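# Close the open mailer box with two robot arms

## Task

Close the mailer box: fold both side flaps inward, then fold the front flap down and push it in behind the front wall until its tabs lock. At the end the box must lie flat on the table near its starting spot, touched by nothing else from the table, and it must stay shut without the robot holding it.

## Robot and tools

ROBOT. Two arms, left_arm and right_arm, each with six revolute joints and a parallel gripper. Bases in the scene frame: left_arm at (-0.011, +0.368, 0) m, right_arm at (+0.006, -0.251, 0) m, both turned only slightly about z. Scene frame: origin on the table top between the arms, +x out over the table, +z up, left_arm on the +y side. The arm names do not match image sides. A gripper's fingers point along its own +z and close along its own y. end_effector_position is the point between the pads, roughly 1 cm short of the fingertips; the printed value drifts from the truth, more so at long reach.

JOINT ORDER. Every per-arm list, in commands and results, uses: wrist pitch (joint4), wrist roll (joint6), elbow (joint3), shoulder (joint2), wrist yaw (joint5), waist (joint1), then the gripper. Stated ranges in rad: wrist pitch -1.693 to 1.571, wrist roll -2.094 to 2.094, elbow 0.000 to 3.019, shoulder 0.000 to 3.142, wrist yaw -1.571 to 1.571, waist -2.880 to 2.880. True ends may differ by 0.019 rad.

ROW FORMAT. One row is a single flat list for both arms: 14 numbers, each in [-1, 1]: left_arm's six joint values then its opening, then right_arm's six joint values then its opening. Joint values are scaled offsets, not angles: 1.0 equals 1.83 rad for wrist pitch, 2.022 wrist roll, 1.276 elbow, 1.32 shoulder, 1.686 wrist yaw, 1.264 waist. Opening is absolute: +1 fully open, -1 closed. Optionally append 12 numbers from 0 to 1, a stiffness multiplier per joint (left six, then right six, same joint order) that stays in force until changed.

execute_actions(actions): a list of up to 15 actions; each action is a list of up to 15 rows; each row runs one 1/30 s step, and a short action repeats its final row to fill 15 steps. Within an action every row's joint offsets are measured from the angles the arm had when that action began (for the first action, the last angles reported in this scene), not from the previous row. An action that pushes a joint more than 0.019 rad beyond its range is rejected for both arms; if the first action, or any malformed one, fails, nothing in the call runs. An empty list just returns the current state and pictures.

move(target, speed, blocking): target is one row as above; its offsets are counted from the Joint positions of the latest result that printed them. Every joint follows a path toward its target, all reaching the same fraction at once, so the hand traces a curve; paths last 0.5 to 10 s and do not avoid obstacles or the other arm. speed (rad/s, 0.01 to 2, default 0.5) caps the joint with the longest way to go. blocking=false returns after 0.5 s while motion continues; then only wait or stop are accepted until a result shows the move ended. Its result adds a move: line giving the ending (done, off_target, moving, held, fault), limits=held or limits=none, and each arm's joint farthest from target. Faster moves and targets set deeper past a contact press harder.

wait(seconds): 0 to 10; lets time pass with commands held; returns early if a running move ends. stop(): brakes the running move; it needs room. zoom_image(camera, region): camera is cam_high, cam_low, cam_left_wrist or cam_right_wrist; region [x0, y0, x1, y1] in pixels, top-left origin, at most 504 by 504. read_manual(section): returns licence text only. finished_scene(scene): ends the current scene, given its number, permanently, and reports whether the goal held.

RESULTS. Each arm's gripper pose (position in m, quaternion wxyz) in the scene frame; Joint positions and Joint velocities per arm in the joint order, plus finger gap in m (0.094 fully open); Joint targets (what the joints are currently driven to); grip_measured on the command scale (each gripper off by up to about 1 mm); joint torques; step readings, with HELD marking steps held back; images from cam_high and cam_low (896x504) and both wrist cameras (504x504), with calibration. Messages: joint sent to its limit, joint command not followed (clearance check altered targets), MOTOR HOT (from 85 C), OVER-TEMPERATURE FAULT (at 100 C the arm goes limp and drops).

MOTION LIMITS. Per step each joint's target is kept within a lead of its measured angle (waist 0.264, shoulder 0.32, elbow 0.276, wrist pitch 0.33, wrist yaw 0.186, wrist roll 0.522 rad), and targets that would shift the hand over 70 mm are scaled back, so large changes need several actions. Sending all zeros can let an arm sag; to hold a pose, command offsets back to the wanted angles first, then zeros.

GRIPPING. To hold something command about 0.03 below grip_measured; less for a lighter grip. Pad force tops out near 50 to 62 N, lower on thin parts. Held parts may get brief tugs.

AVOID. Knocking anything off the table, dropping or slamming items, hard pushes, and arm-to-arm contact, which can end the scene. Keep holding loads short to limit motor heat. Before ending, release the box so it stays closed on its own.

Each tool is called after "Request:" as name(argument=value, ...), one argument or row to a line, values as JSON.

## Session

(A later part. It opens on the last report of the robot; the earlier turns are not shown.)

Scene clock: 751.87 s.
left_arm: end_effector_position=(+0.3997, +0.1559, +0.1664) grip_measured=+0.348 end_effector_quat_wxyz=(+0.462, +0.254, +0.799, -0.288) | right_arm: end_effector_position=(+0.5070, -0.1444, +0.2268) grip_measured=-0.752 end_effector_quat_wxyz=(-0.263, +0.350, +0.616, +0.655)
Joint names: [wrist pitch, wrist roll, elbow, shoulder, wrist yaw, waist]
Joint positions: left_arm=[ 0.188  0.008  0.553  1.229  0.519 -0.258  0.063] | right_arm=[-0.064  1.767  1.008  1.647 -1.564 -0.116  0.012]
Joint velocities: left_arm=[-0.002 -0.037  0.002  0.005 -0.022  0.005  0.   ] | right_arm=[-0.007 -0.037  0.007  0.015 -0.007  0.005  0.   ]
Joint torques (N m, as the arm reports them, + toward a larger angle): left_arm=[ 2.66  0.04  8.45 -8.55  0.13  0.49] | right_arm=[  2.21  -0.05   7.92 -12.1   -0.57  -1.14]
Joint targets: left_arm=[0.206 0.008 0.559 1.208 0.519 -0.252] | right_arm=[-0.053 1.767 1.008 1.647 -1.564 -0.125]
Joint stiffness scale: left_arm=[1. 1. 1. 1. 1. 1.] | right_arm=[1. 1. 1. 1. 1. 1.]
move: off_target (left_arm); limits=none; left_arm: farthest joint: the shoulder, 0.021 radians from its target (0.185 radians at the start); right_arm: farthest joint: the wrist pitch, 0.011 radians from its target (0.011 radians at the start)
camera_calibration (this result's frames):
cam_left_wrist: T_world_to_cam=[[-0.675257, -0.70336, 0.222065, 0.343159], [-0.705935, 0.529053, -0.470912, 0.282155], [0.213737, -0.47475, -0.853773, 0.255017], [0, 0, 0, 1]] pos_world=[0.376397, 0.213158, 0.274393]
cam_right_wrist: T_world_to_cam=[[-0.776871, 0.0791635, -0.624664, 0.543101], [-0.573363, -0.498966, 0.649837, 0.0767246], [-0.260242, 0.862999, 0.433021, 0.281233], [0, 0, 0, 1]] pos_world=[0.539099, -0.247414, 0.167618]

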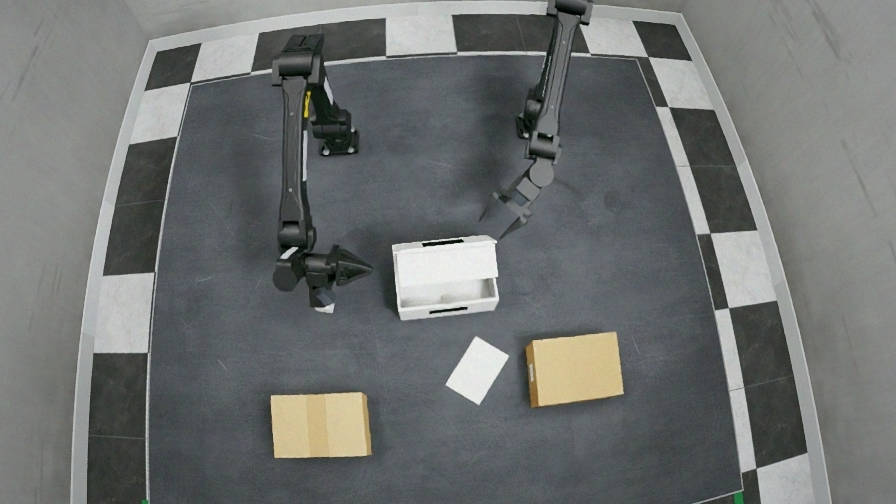

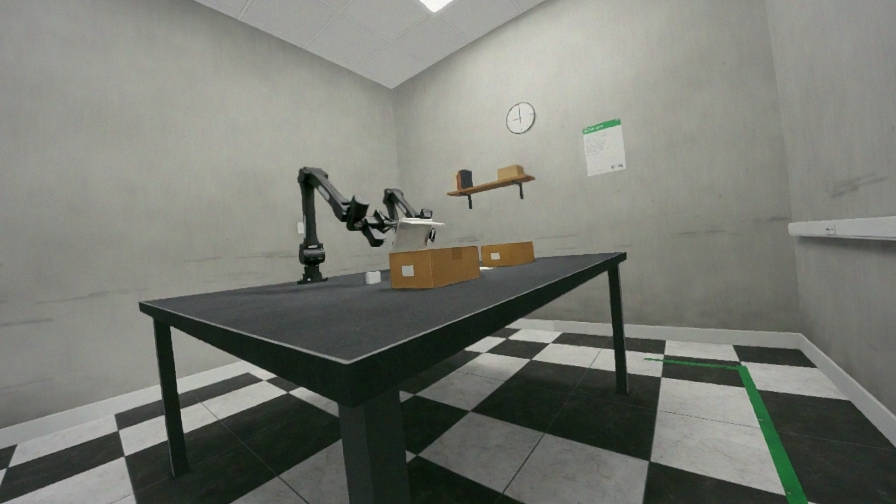

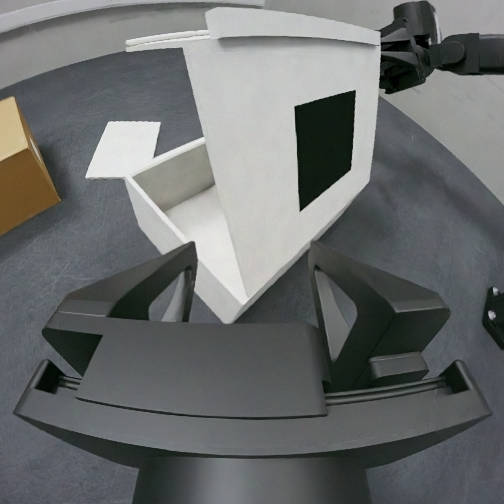

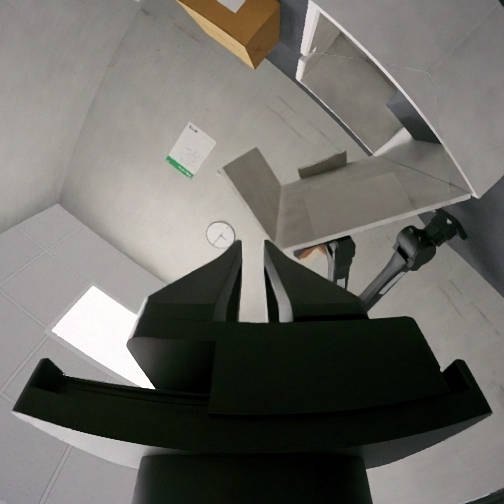

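Request:
move(
  target=[-0.595,0,0.38,-0.1,-0.308,-0.27,-1,0.07,-0.444,0.228,0.28,0,0.03,-1],
  speed=0.6,
)

Scene clock: 797.07 s.
left_arm: end_effector_position=(+0.3310, +0.1184, +0.2435) grip_measured=-0.991 end_effector_quat_wxyz=(+0.259, +0.301, +0.914, -0.085) | right_arm: end_effector_position=(+0.6031, -0.1436, +0.1378) grip_measured=-0.996 end_effector_quat_wxyz=(+0.037, +0.043, +0.707, +0.705)
Joint names: [wrist pitch, wrist roll, elbow, shoulder, wrist yaw, waist]
Joint positions: left_arm=[-0.895  0.008  0.989  1.114  0.004 -0.596  0.   ] | right_arm=[ 0.046  0.882  1.262  2.007 -1.564 -0.093  0.   ]
Joint velocities: left_arm=[-0.002  0.037  0.007  0.005 -0.051 -0.005 -0.001] | right_arm=[ 0.002 -0.022 -0.007 -0.015 -0.007  0.005  0.001]
Joint torques (N m, as the arm reports them, + toward a larger angle): left_arm=[ 0.97  0.02 13.53 -8.22 -0.23 -0.39] | right_arm=[  2.57  -0.19  10.55 -15.77  -0.54   0.87]
Joint targets: left_arm=[-0.901 0.008 1.038 1.097 -0.001 -0.599] | right_arm=[0.065 0.870 1.299 2.016 -1.564 -0.078]
Joint stiffness scale: left_arm=[1. 1. 1. 1. 1. 1.] | right_arm=[1. 1. 1. 1. 1. 1.]
move: off_target (left_arm, right_arm); limits=none; left_arm: farthest joint: the elbow, 0.048 radians from its target (0.484 radians at the start); right_arm: farthest joint: the elbow, 0.037 radians from its target (0.291 radians at the start)
camera_calibration (this result's frames):
cam_left_wrist: T_world_to_cam=[[-0.598775, -0.800916, -0.00155211, 0.293951], [-0.798098, 0.596504, 0.0849882, 0.177049], [-0.0671425, 0.0521275, -0.996381, 0.382982], [0, 0, 0, 1]] pos_world=[0.343028, 0.109855, 0.367005]
cam_right_wrist: T_world_to_cam=[[-0.00966232, -0.0274625, -0.999576, 0.135756], [-0.877699, -0.478723, 0.0216367, 0.463047], [-0.479114, 0.877536, -0.0194782, 0.540607], [0, 0, 0, 1]] pos_world=[0.666741, -0.249003, 0.13621]

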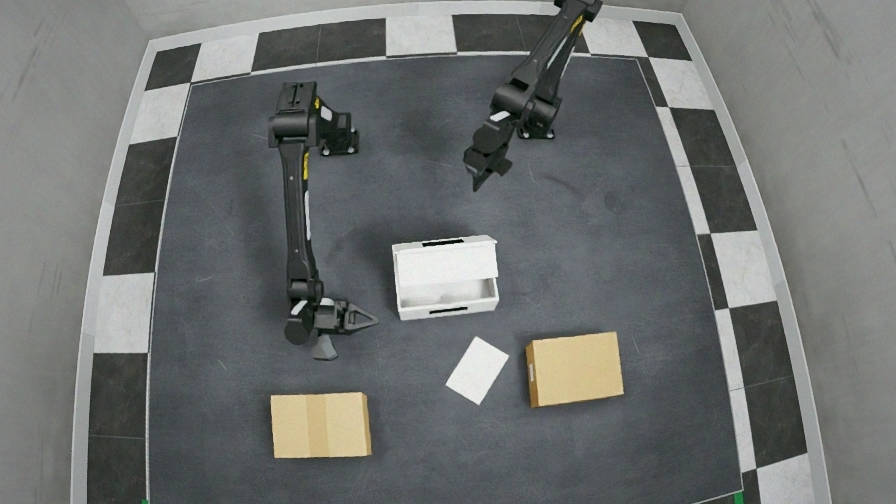

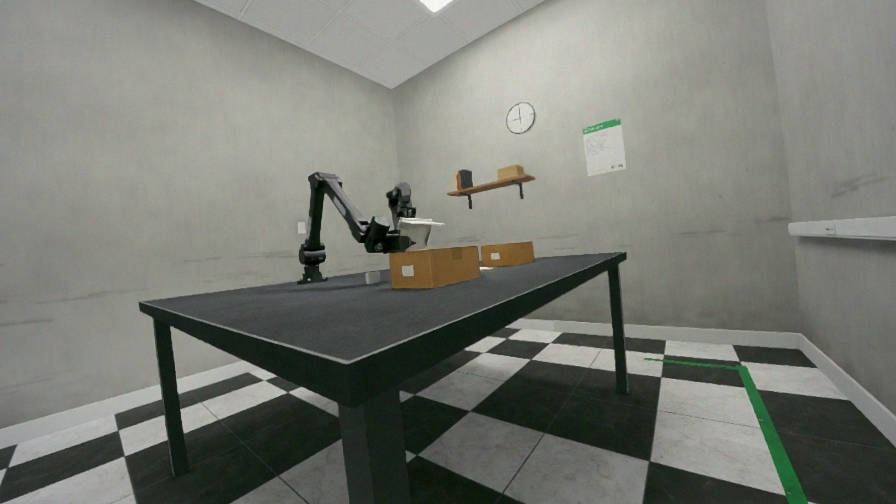

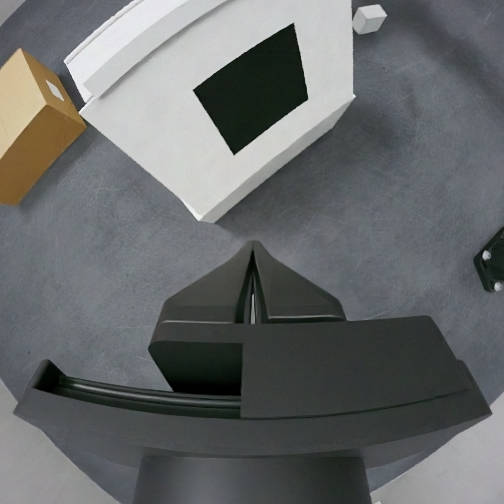

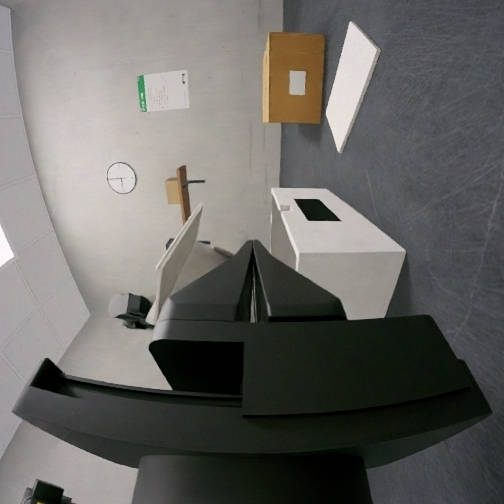

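Request:
move(
  target=[-0.012,0,0.281,0.29,0,-0.012,-1,0.01,0,0.03,0,0,0,-1],
  speed=0.4,
)

Request:
move(
  target=[0.065,0,0.068,0.12,0,0.05,-1,0.01,0,0.03,0,0,0,-1],
  speed=0.1,
)

Request:
zoom_image(
  camera="cam_high",
  region=[300, 180, 540, 340],
)

Scene clock: 810.80 s.
left_arm: end_effector_position=(+0.4264, +0.0440, +0.2219) grip_measured=-0.991 end_effector_quat_wxyz=(+0.220, +0.308, +0.923, -0.073) | right_arm: end_effector_position=(+0.6031, -0.1436, +0.1378) grip_measured=-0.996 end_effector_quat_wxyz=(+0.037, +0.043, +0.707, +0.705)
Joint names: [wrist pitch, wrist roll, elbow, shoulder, wrist yaw, waist]
Joint positions: left_arm=[-0.911  0.008  1.298  1.488  0.004 -0.603  0.   ] | right_arm=[ 0.046  0.881  1.262  2.007 -1.564 -0.093  0.   ]
Joint velocities: left_arm=[-0.017 -0.037 -0.002 -0.005 -0.081  0.005  0.001] | right_arm=[-0.002  0.007  0.002  0.005 -0.051  0.015  0.   ]
Joint torques (N m, as the arm reports them, + toward a larger angle): left_arm=[  0.81   0.02  13.47 -11.39  -0.03  -0.73] | right_arm=[  2.66  -0.11  10.66 -15.79  -0.54  -0.5 ]
Joint targets: left_arm=[-0.917 0.008 1.348 1.497 0.004 -0.611] | right_arm=[0.065 0.881 1.300 2.007 -1.564 -0.093]
Joint stiffness scale: left_arm=[1. 1. 1. 1. 1. 1.] | right_arm=[1. 1. 1. 1. 1. 1.]
move: off_target (left_arm, right_arm); limits=none; left_arm: farthest joint: the elbow, 0.050 radians from its target (0.358 radians at the start); right_arm: farthest joint: the elbow, 0.038 radians from its target (0.038 radians at the start)
camera_calibration (this result's frames):
cam_left_wrist: T_world_to_cam=[[-0.604933, -0.796276, -0.000396247, 0.293619], [-0.785175, 0.596416, 0.1667, 0.275738], [-0.132503, 0.101153, -0.986008, 0.395159], [0, 0, 0, 1]] pos_world=[0.446482, 0.0293757, 0.34378]
cam_right_wrist: T_world_to_cam=[[-0.00890448, -0.0275486, -0.999581, 0.135288], [-0.877714, -0.478724, 0.0210125, 0.463142], [-0.479102, 0.877533, -0.019917, 0.54066], [0, 0, 0, 1]] pos_world=[0.666742, -0.249003, 0.136268]

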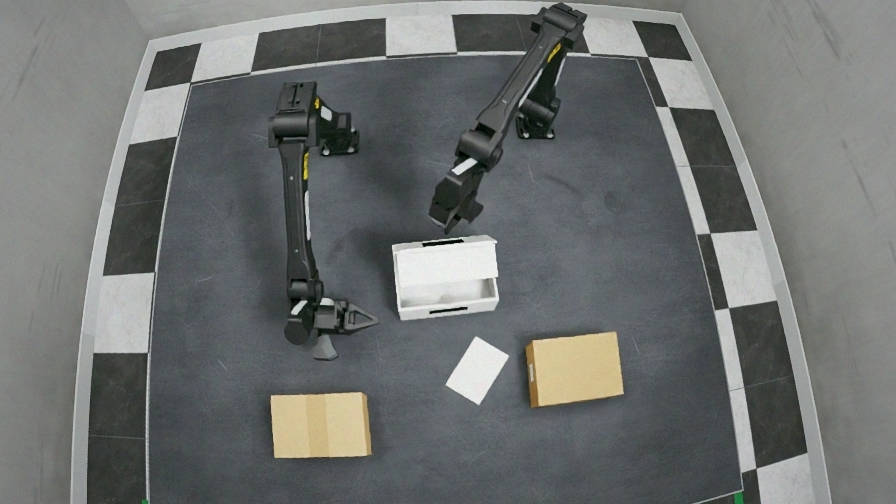

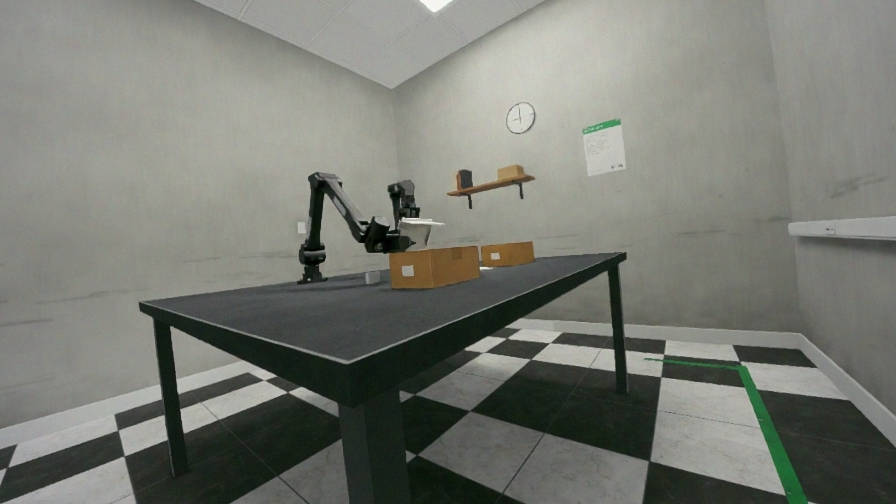

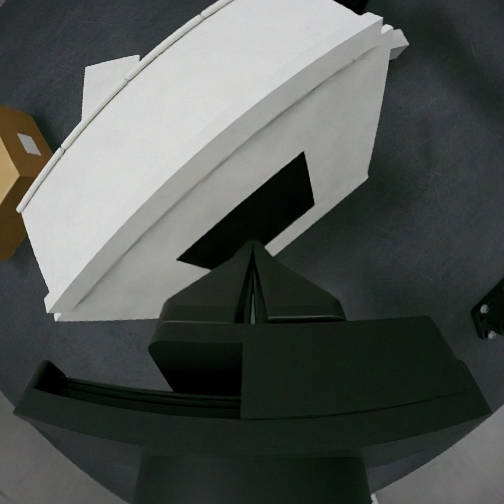

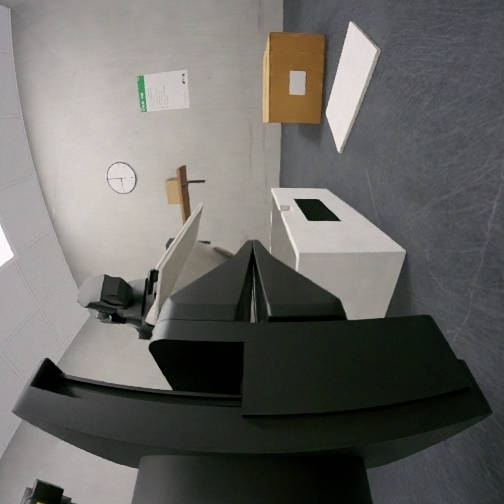

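Scene clock: 812.73 s.
left_arm: end_effector_position=(+0.4800, +0.0451, +0.1750) grip_measured=-0.991 end_effector_quat_wxyz=(+0.223, +0.282, +0.931, -0.067) | right_arm: end_effector_position=(+0.6031, -0.1436, +0.1378) grip_measured=-0.996 end_effector_quat_wxyz=(+0.037, +0.043, +0.707, +0.705)
Joint names: [wrist pitch, wrist roll, elbow, shoulder, wrist yaw, waist]
Joint positions: left_arm=[-0.807  0.008  1.333  1.627  0.004 -0.548  0.   ] | right_arm=[ 0.046  0.881  1.262  2.007 -1.564 -0.093  0.   ]
Joint velocities: left_arm=[ 0.002  0.066  0.007 -0.005  0.051 -0.005  0.   ] | right_arm=[-0.007  0.037 -0.012 -0.005 -0.037  0.005 -0.   ]
Joint torques (N m, as the arm reports them, + toward a larger angle): left_arm=[  1.78   0.02  13.39 -12.47  -0.04   0.39] | right_arm=[  2.71  -0.09  10.71 -16.08  -0.54  -0.42]
Joint targets: left_arm=[-0.792 0.008 1.384 1.646 0.004 -0.540] | right_arm=[0.065 0.881 1.300 2.007 -1.564 -0.093]
Joint stiffness scale: left_arm=[1. 1. 1. 1. 1. 1.] | right_arm=[1. 1. 1. 1. 1. 1.]
move: off_target (left_arm, right_arm); limits=none; left_arm: farthest joint: the elbow, 0.052 radians from its target (0.087 radians at the start); right_arm: farthest joint: the elbow, 0.038 radians from its target (0.038 radians at the start)
camera_calibration (this result's frames):
cam_left_wrist: T_world_to_cam=[[-0.559669, -0.828716, -0.000412338, 0.306653], [-0.817317, 0.551887, 0.165571, 0.342601], [-0.136984, 0.093002, -0.986198, 0.35846], [0, 0, 0, 1]] pos_world=[0.500741, 0.0317142, 0.296914]
cam_right_wrist: T_world_to_cam=[[-0.00890448, -0.0275486, -0.999581, 0.135288], [-0.877714, -0.478724, 0.0210125, 0.463142], [-0.479102, 0.877533, -0.019917, 0.54066], [0, 0, 0, 1]] pos_world=[0.666742, -0.249003, 0.136268]

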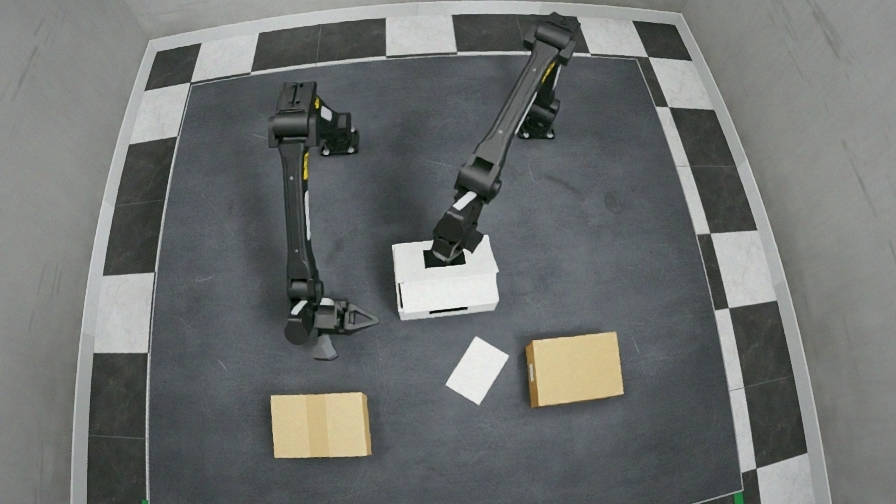

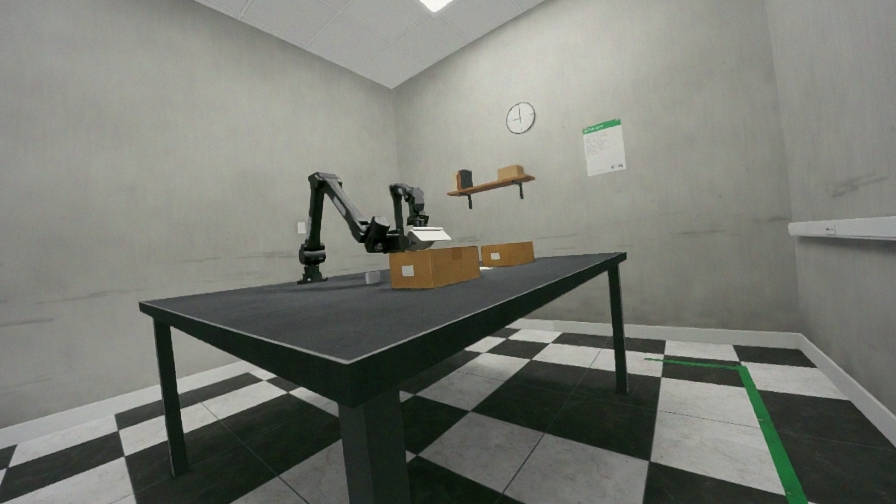

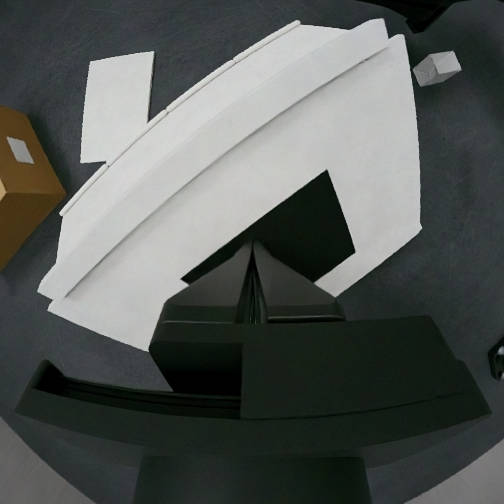

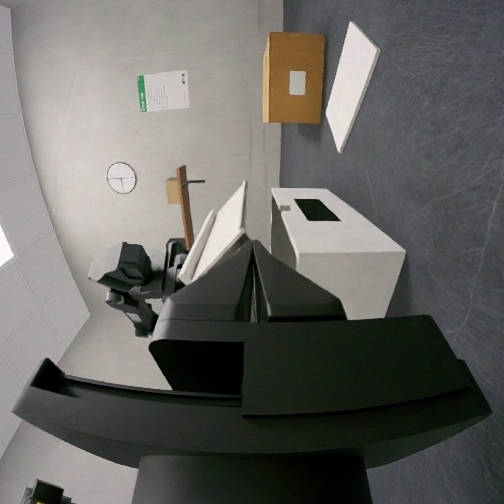

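Region (300, 180, 540, 340) of cam_high's 896x504 image, scaled by 2.100, with more detail than that image has.

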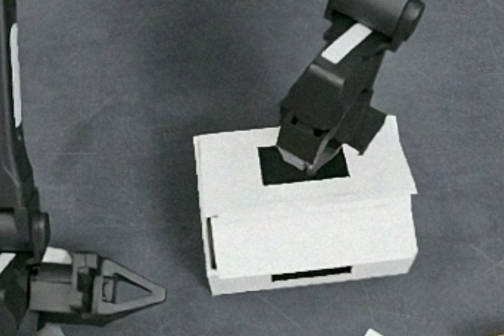

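Request:
move(
  target=[0.008,0,0.04,0.014,0,0,-1,-0.052,0,0.073,-0.04,0,0,-1],
  speed=0.2,
)

Request:
move(
  target=[0.008,0,0.04,0.014,0,0,-1,0,0,0.03,0,0,0.14,-1],
  speed=0.15,
)

Request:
zoom_image(
  camera="cam_high",
  region=[300, 200, 540, 360],
)

Scene clock: 825.50 s.
left_arm: end_effector_position=(+0.4800, +0.0451, +0.1750) grip_measured=-0.991 end_effector_quat_wxyz=(+0.223, +0.282, +0.931, -0.067) | right_arm: end_effector_position=(+0.6153, -0.1450, +0.1841) grip_measured=-0.996 end_effector_quat_wxyz=(+0.047, +0.033, +0.708, +0.704)
Joint names: [wrist pitch, wrist roll, elbow, shoulder, wrist yaw, waist]
Joint positions: left_arm=[-0.807  0.008  1.333  1.627  0.004 -0.548  0.   ] | right_arm=[-0.038  0.881  1.323  1.954 -1.564 -0.093  0.   ]
Joint velocities: left_arm=[ 0.002 -0.007  0.002 -0.005 -0.022  0.005 -0.   ] | right_arm=[ 0.002  0.022  0.022  0.005  0.007  0.005 -0.   ]
Joint torques (N m, as the arm reports them, + toward a larger angle): left_arm=[  1.77   0.02  13.31 -12.51  -0.04  -0.12] | right_arm=[  1.28  -0.11  10.75 -16.22  -0.55   0.48]
Joint targets: left_arm=[-0.792 0.008 1.384 1.645 0.004 -0.548] | right_arm=[-0.049 0.881 1.355 1.954 -1.564 -0.093]
Joint stiffness scale: left_arm=[1. 1. 1. 1. 1. 1.] | right_arm=[1. 1. 1. 1. 1. 1.]
move: off_target (left_arm, right_arm); limits=none; left_arm: farthest joint: the elbow, 0.051 radians from its target (0.051 radians at the start); right_arm: farthest joint: the elbow, 0.032 radians from its target (0.093 radians at the start)
camera_calibration (this result's frames):
cam_left_wrist: T_world_to_cam=[[-0.559669, -0.828716, -0.000412338, 0.306653], [-0.817317, 0.551887, 0.165571, 0.342601], [-0.136984, 0.093002, -0.986198, 0.35846], [0, 0, 0, 1]] pos_world=[0.500741, 0.0317142, 0.296914]
cam_right_wrist: T_world_to_cam=[[0.0202838, -0.030716, -0.999322, 0.163255], [-0.877975, -0.478696, -0.00310713, 0.476805], [-0.478276, 0.877443, -0.0366777, 0.551125], [0, 0, 0, 1]] pos_world=[0.678901, -0.250322, 0.18484]

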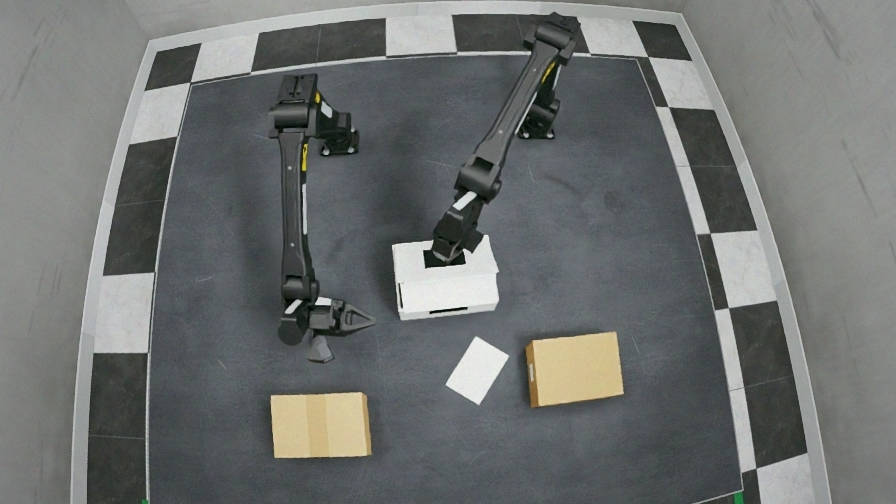

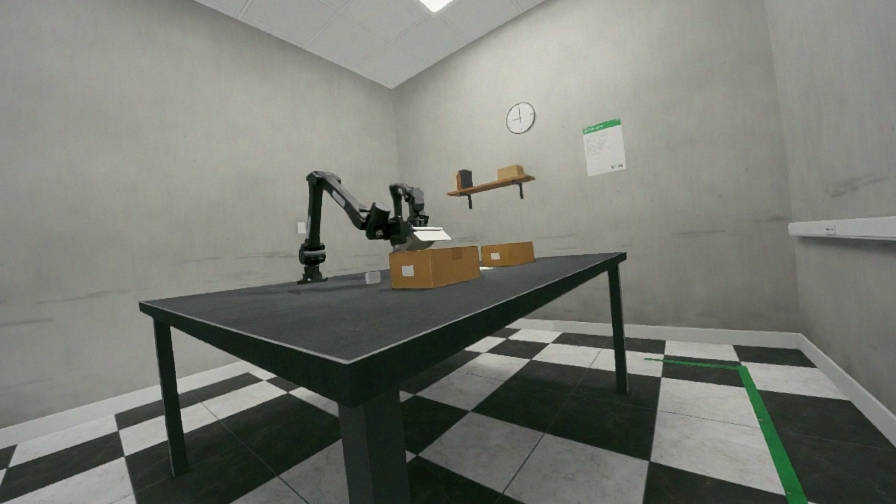

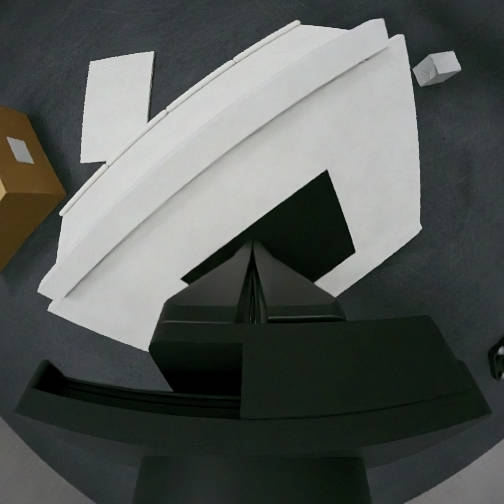

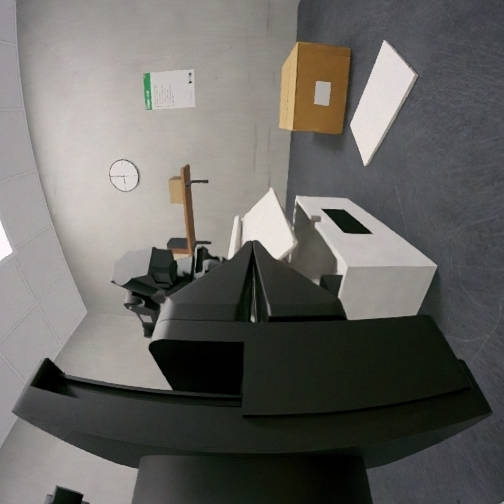

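Scene clock: 827.07 s.
left_arm: end_effector_position=(+0.4798, +0.0452, +0.1746) grip_measured=-0.991 end_effector_quat_wxyz=(+0.223, +0.282, +0.931, -0.067) | right_arm: end_effector_position=(+0.5884, -0.0432, +0.1841) grip_measured=-0.996 end_effector_quat_wxyz=(-0.013, -0.028, +0.708, +0.706)
Joint names: [wrist pitch, wrist roll, elbow, shoulder, wrist yaw, waist]
Joint positions: left_arm=[-0.807  0.008  1.332  1.627  0.004 -0.548  0.   ] | right_arm=[-0.038  0.881  1.323  1.954 -1.564  0.078  0.   ]
Joint velocities: left_arm=[ 0.007  0.022 -0.007  0.005 -0.066 -0.024  0.001] | right_arm=[ 0.012 -0.007 -0.007 -0.015 -0.081 -0.005 -0.   ]
Joint torques (N m, as the arm reports them, + toward a larger angle): left_arm=[  1.79   0.02  13.39 -12.49  -0.04  -0.12] | right_arm=[  1.77  -0.09  11.18 -16.15  -0.54   0.21]
Joint targets: left_arm=[-0.792 0.008 1.384 1.645 0.004 -0.548] | right_arm=[-0.038 0.881 1.362 1.954 -1.564 0.084]
Joint stiffness scale: left_arm=[1. 1. 1. 1. 1. 1.] | right_arm=[1. 1. 1. 1. 1. 1.]
move: off_target (left_arm, right_arm); limits=none; left_arm: farthest joint: the elbow, 0.052 radians from its target (0.051 radians at the start); right_arm: farthest joint: the elbow, 0.038 radians from its target (0.038 radians at the start)
camera_calibration (this result's frames):
cam_left_wrist: T_world_to_cam=[[-0.559669, -0.828716, -0.000401611, 0.306648], [-0.817211, 0.551818, 0.166324, 0.342233], [-0.137613, 0.0934143, -0.986071, 0.358321], [0, 0, 0, 1]] pos_world=[0.500608, 0.0318012, 0.296532]
cam_right_wrist: T_world_to_cam=[[0.0252019, -0.0268285, -0.999322, 0.164201], [-0.78401, -0.62074, -0.00310713, 0.440514], [-0.620236, 0.783557, -0.0366777, 0.528425], [0, 0, 0, 1]] pos_world=[0.668977, -0.136201, 0.18484]

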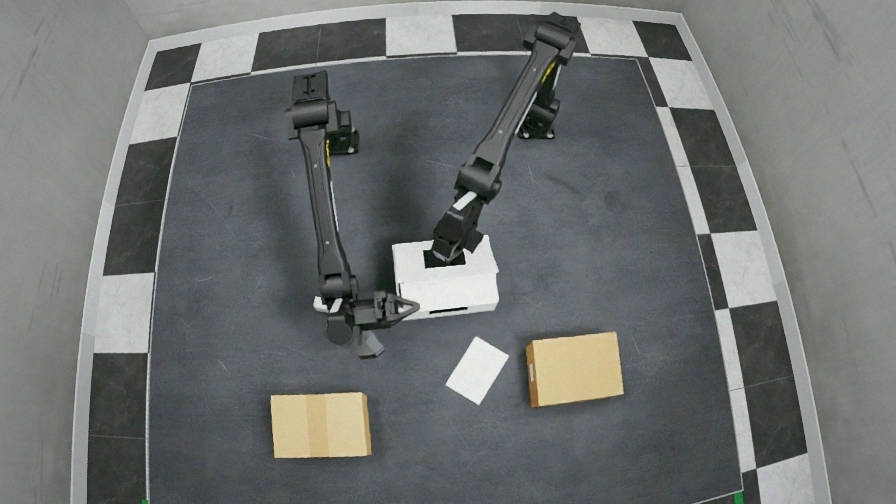

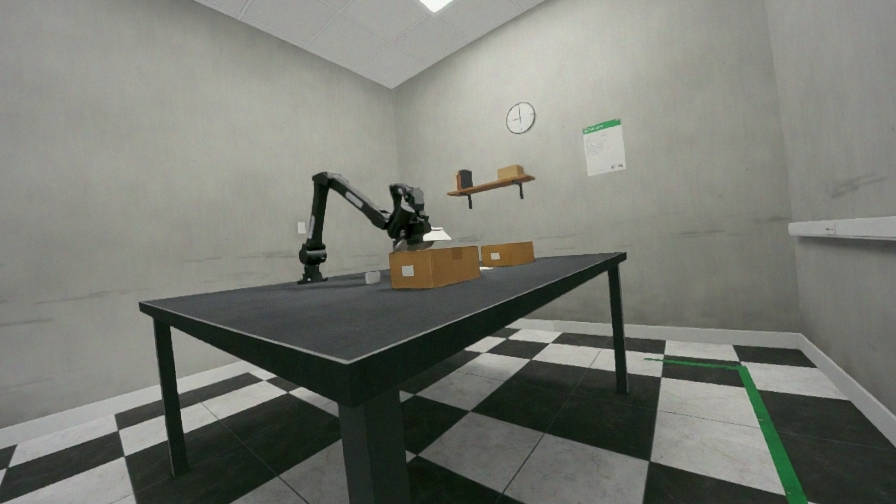

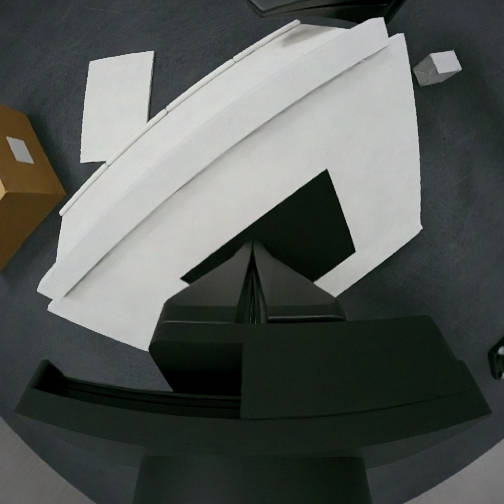

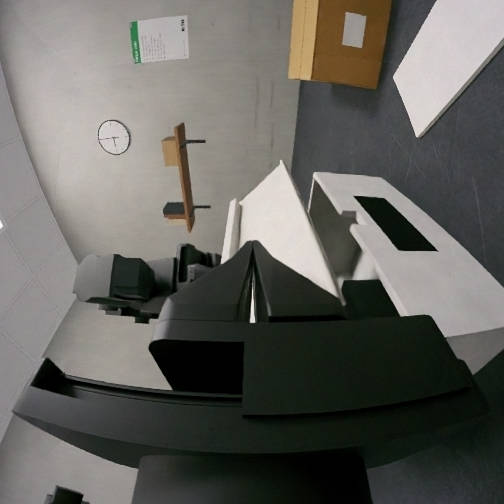

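Region (300, 200, 540, 360) of cam_high's 896x504 image, scaled by 2.100, with more detail than that image has.

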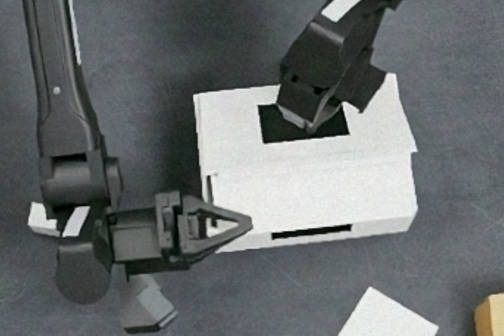

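Request:
move(
  target=[0.008,0,0.04,0.014,0,0,-1,0.068,0,-0.064,0.022,0,0,-1],
  speed=0.08,
)

Request:
zoom_image(
  camera="cam_high",
  region=[300, 200, 540, 360],
)

Scene clock: 841.67 s.
left_arm: end_effector_position=(+0.4795, +0.0454, +0.1741) grip_measured=-0.991 end_effector_quat_wxyz=(+0.222, +0.282, +0.931, -0.067) | right_arm: end_effector_position=(+0.5709, -0.0443, +0.1549) grip_measured=-0.996 end_effector_quat_wxyz=(-0.008, -0.033, +0.708, +0.706)
Joint names: [wrist pitch, wrist roll, elbow, shoulder, wrist yaw, waist]
Joint positions: left_arm=[-0.807  0.008  1.331  1.627  0.004 -0.548  0.   ] | right_arm=[ 0.07   0.881  1.243  1.967 -1.564  0.078  0.   ]
Joint velocities: left_arm=[ 0.007 -0.022  0.002 -0.005  0.007  0.005 -0.   ] | right_arm=[ 0.022  0.022 -0.002  0.005 -0.007 -0.005  0.001]
Joint torques (N m, as the arm reports them, + toward a larger angle): left_arm=[  1.78   0.02  13.42 -12.54  -0.03  -0.22] | right_arm=[  2.57  -0.09   7.29 -14.64  -0.52  -0.57]
Joint targets: left_arm=[-0.792 0.008 1.383 1.645 0.004 -0.548] | right_arm=[0.087 0.881 1.242 1.983 -1.564 0.078]
Joint stiffness scale: left_arm=[1. 1. 1. 1. 1. 1.] | right_arm=[1. 1. 1. 1. 1. 1.]
move: off_target (left_arm); limits=none; left_arm: farthest joint: the elbow, 0.052 radians from its target (0.051 radians at the start); right_arm: farthest joint: the wrist pitch, 0.017 radians from its target (0.125 radians at the start)
camera_calibration (this result's frames):
cam_left_wrist: T_world_to_cam=[[-0.559669, -0.828716, -0.00038552, 0.30664], [-0.817051, 0.551713, 0.167452, 0.341683], [-0.138557, 0.0940326, -0.98588, 0.358112], [0, 0, 0, 1]] pos_world=[0.500408, 0.0319321, 0.295958]
cam_right_wrist: T_world_to_cam=[[0.0400373, -0.0259012, -0.998862, 0.126908], [-0.783873, -0.620732, -0.0153239, 0.427837], [-0.619629, 0.783595, -0.0451557, 0.518323], [0, 0, 0, 1]] pos_world=[0.651457, -0.137297, 0.156725]

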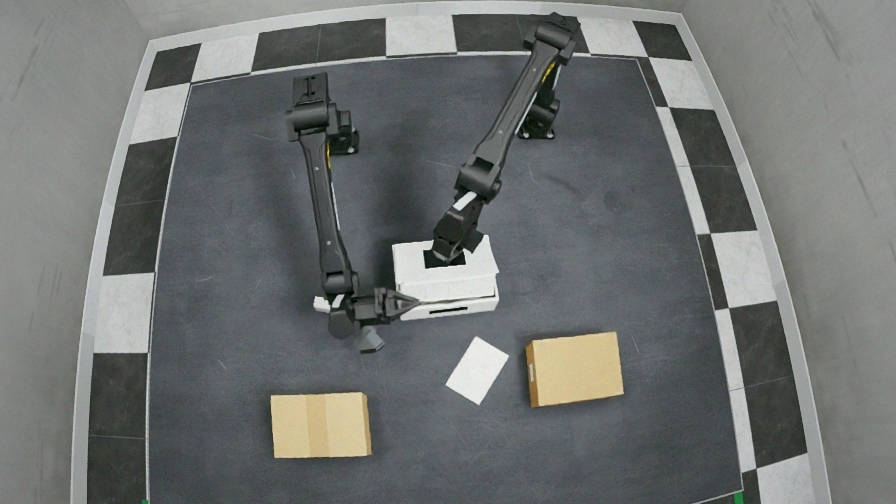

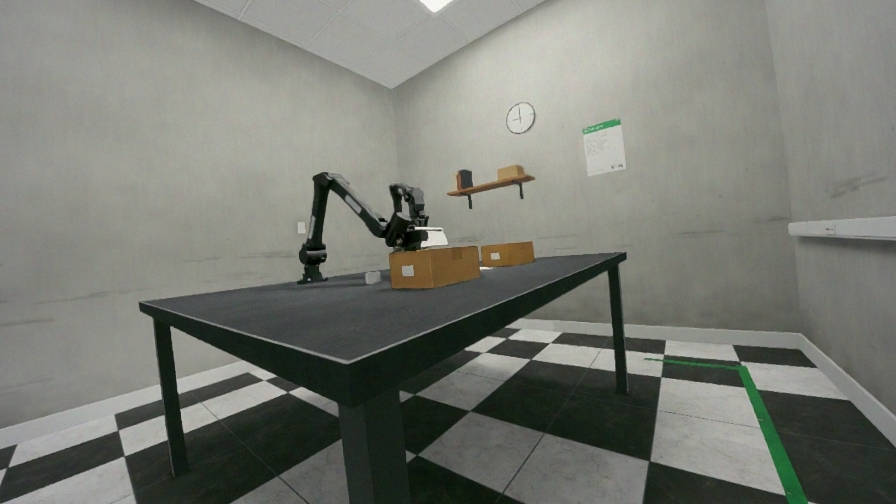

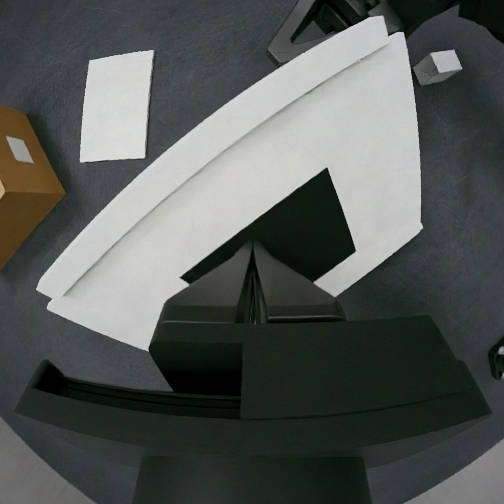

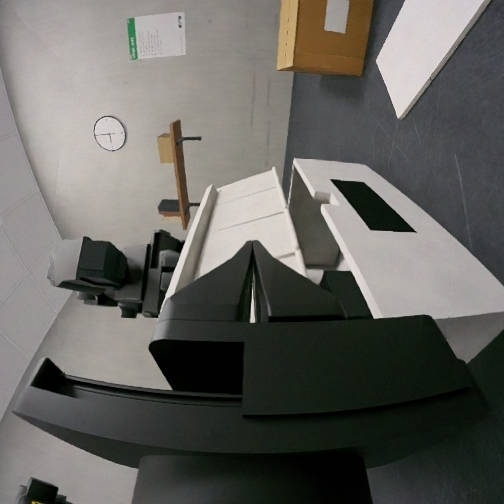

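Region (300, 200, 540, 360) of cam_high's 896x504 image, scaled by 2.100, with more detail than that image has.

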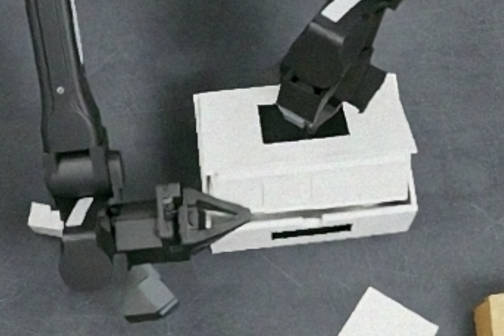

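Request:
move(
  target=[0.022,0,0.052,0.055,0,0.018,-1,0.043,0,-0.022,0.04,0,0,-1],
  speed=0.05,
)

Request:
zoom_image(
  camera="cam_high",
  region=[300, 200, 540, 360],
)

Scene clock: 859.90 s.
left_arm: end_effector_position=(+0.4937, +0.0444, +0.1587) grip_measured=-0.991 end_effector_quat_wxyz=(+0.220, +0.277, +0.933, -0.065) | right_arm: end_effector_position=(+0.5663, -0.0446, +0.1274) grip_measured=-0.996 end_effector_quat_wxyz=(-0.009, -0.031, +0.708, +0.705)
Joint names: [wrist pitch, wrist roll, elbow, shoulder, wrist yaw, waist]
Joint positions: left_arm=[-0.783  0.008  1.348  1.672  0.004 -0.536  0.   ] | right_arm=[ 0.131  0.881  1.217  2.007 -1.563  0.078  0.   ]
Joint velocities: left_arm=[-0.002 -0.051 -0.007 -0.015  0.051 -0.005  0.   ] | right_arm=[ 0.007 -0.051 -0.007  0.005 -0.051 -0.005 -0.   ]
Joint torques (N m, as the arm reports them, + toward a larger angle): left_arm=[  1.86   0.01  13.1  -12.32  -0.04   0.84] | right_arm=[  2.73  -0.1    7.03 -14.83  -0.56  -0.4 ]
Joint targets: left_arm=[-0.767 0.008 1.397 1.699 0.004 -0.525] | right_arm=[0.148 0.881 1.215 2.020 -1.564 0.078]
Joint stiffness scale: left_arm=[1. 1. 1. 1. 1. 1.] | right_arm=[1. 1. 1. 1. 1. 1.]
move: off_target (left_arm); limits=none; left_arm: farthest joint: the elbow, 0.050 radians from its target (0.066 radians at the start); right_arm: farthest joint: the wrist pitch, 0.018 radians from its target (0.079 radians at the start)
camera_calibration (this result's frames):
cam_left_wrist: T_world_to_cam=[[-0.55015, -0.835066, -0.000315788, 0.309242], [-0.822601, 0.541873, 0.172338, 0.358833], [-0.143743, 0.0950718, -0.985038, 0.347395], [0, 0, 0, 1]] pos_world=[0.515241, 0.0307678, 0.280454]
cam_right_wrist: T_world_to_cam=[[0.0351126, -0.026941, -0.99902, 0.102331], [-0.7845, -0.620034, -0.0108521, 0.423464], [-0.619134, 0.784112, -0.0429062, 0.513925], [0, 0, 0, 1]] pos_world=[0.646803, -0.137655, 0.128876]

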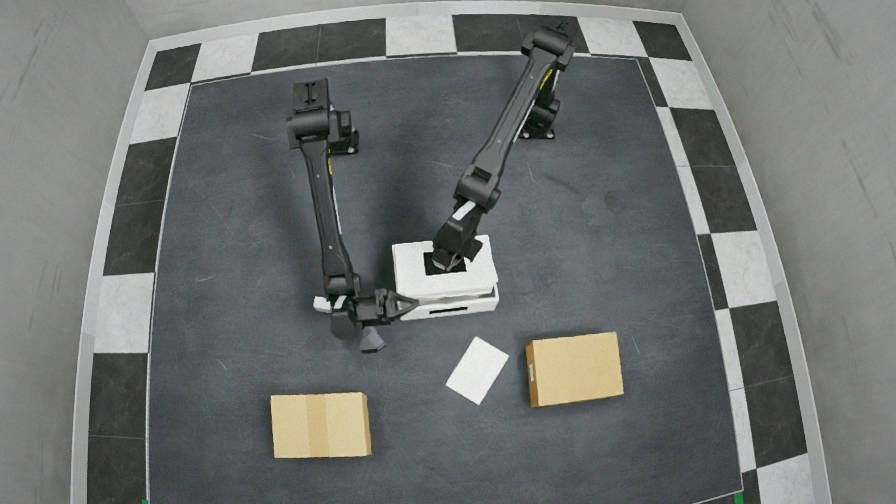

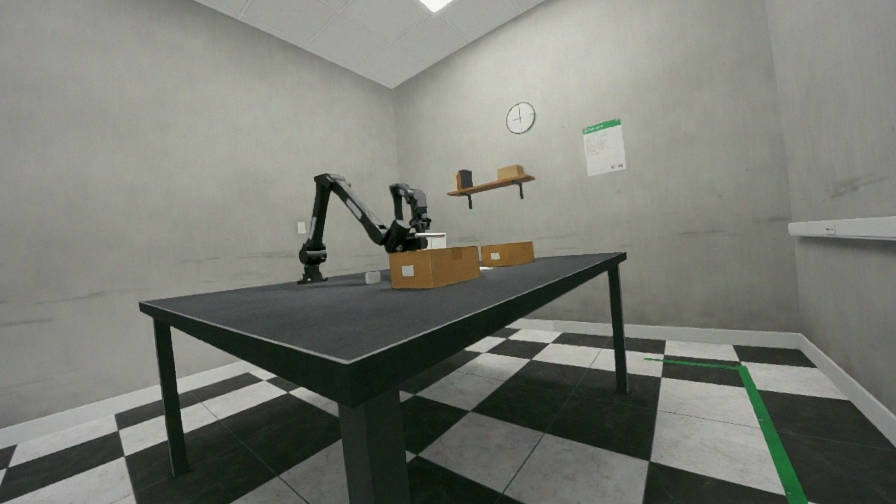

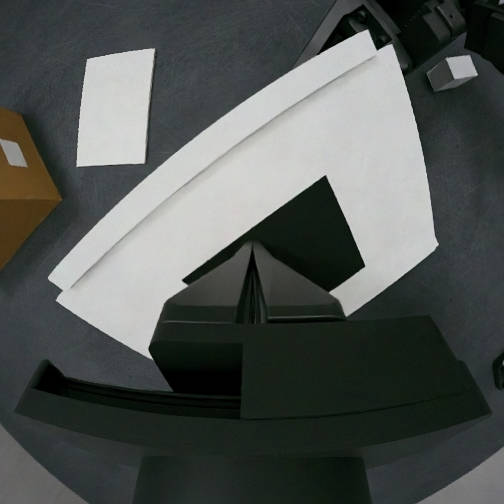

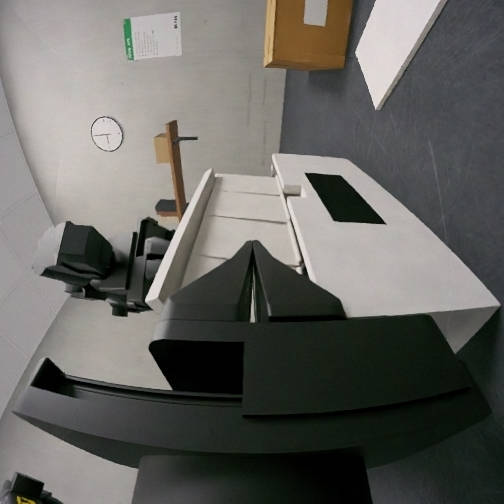

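Region (300, 200, 540, 360) of cam_high's 896x504 image, scaled by 2.100, with more detail than that image has.

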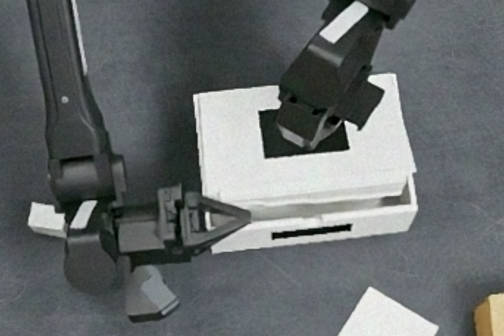

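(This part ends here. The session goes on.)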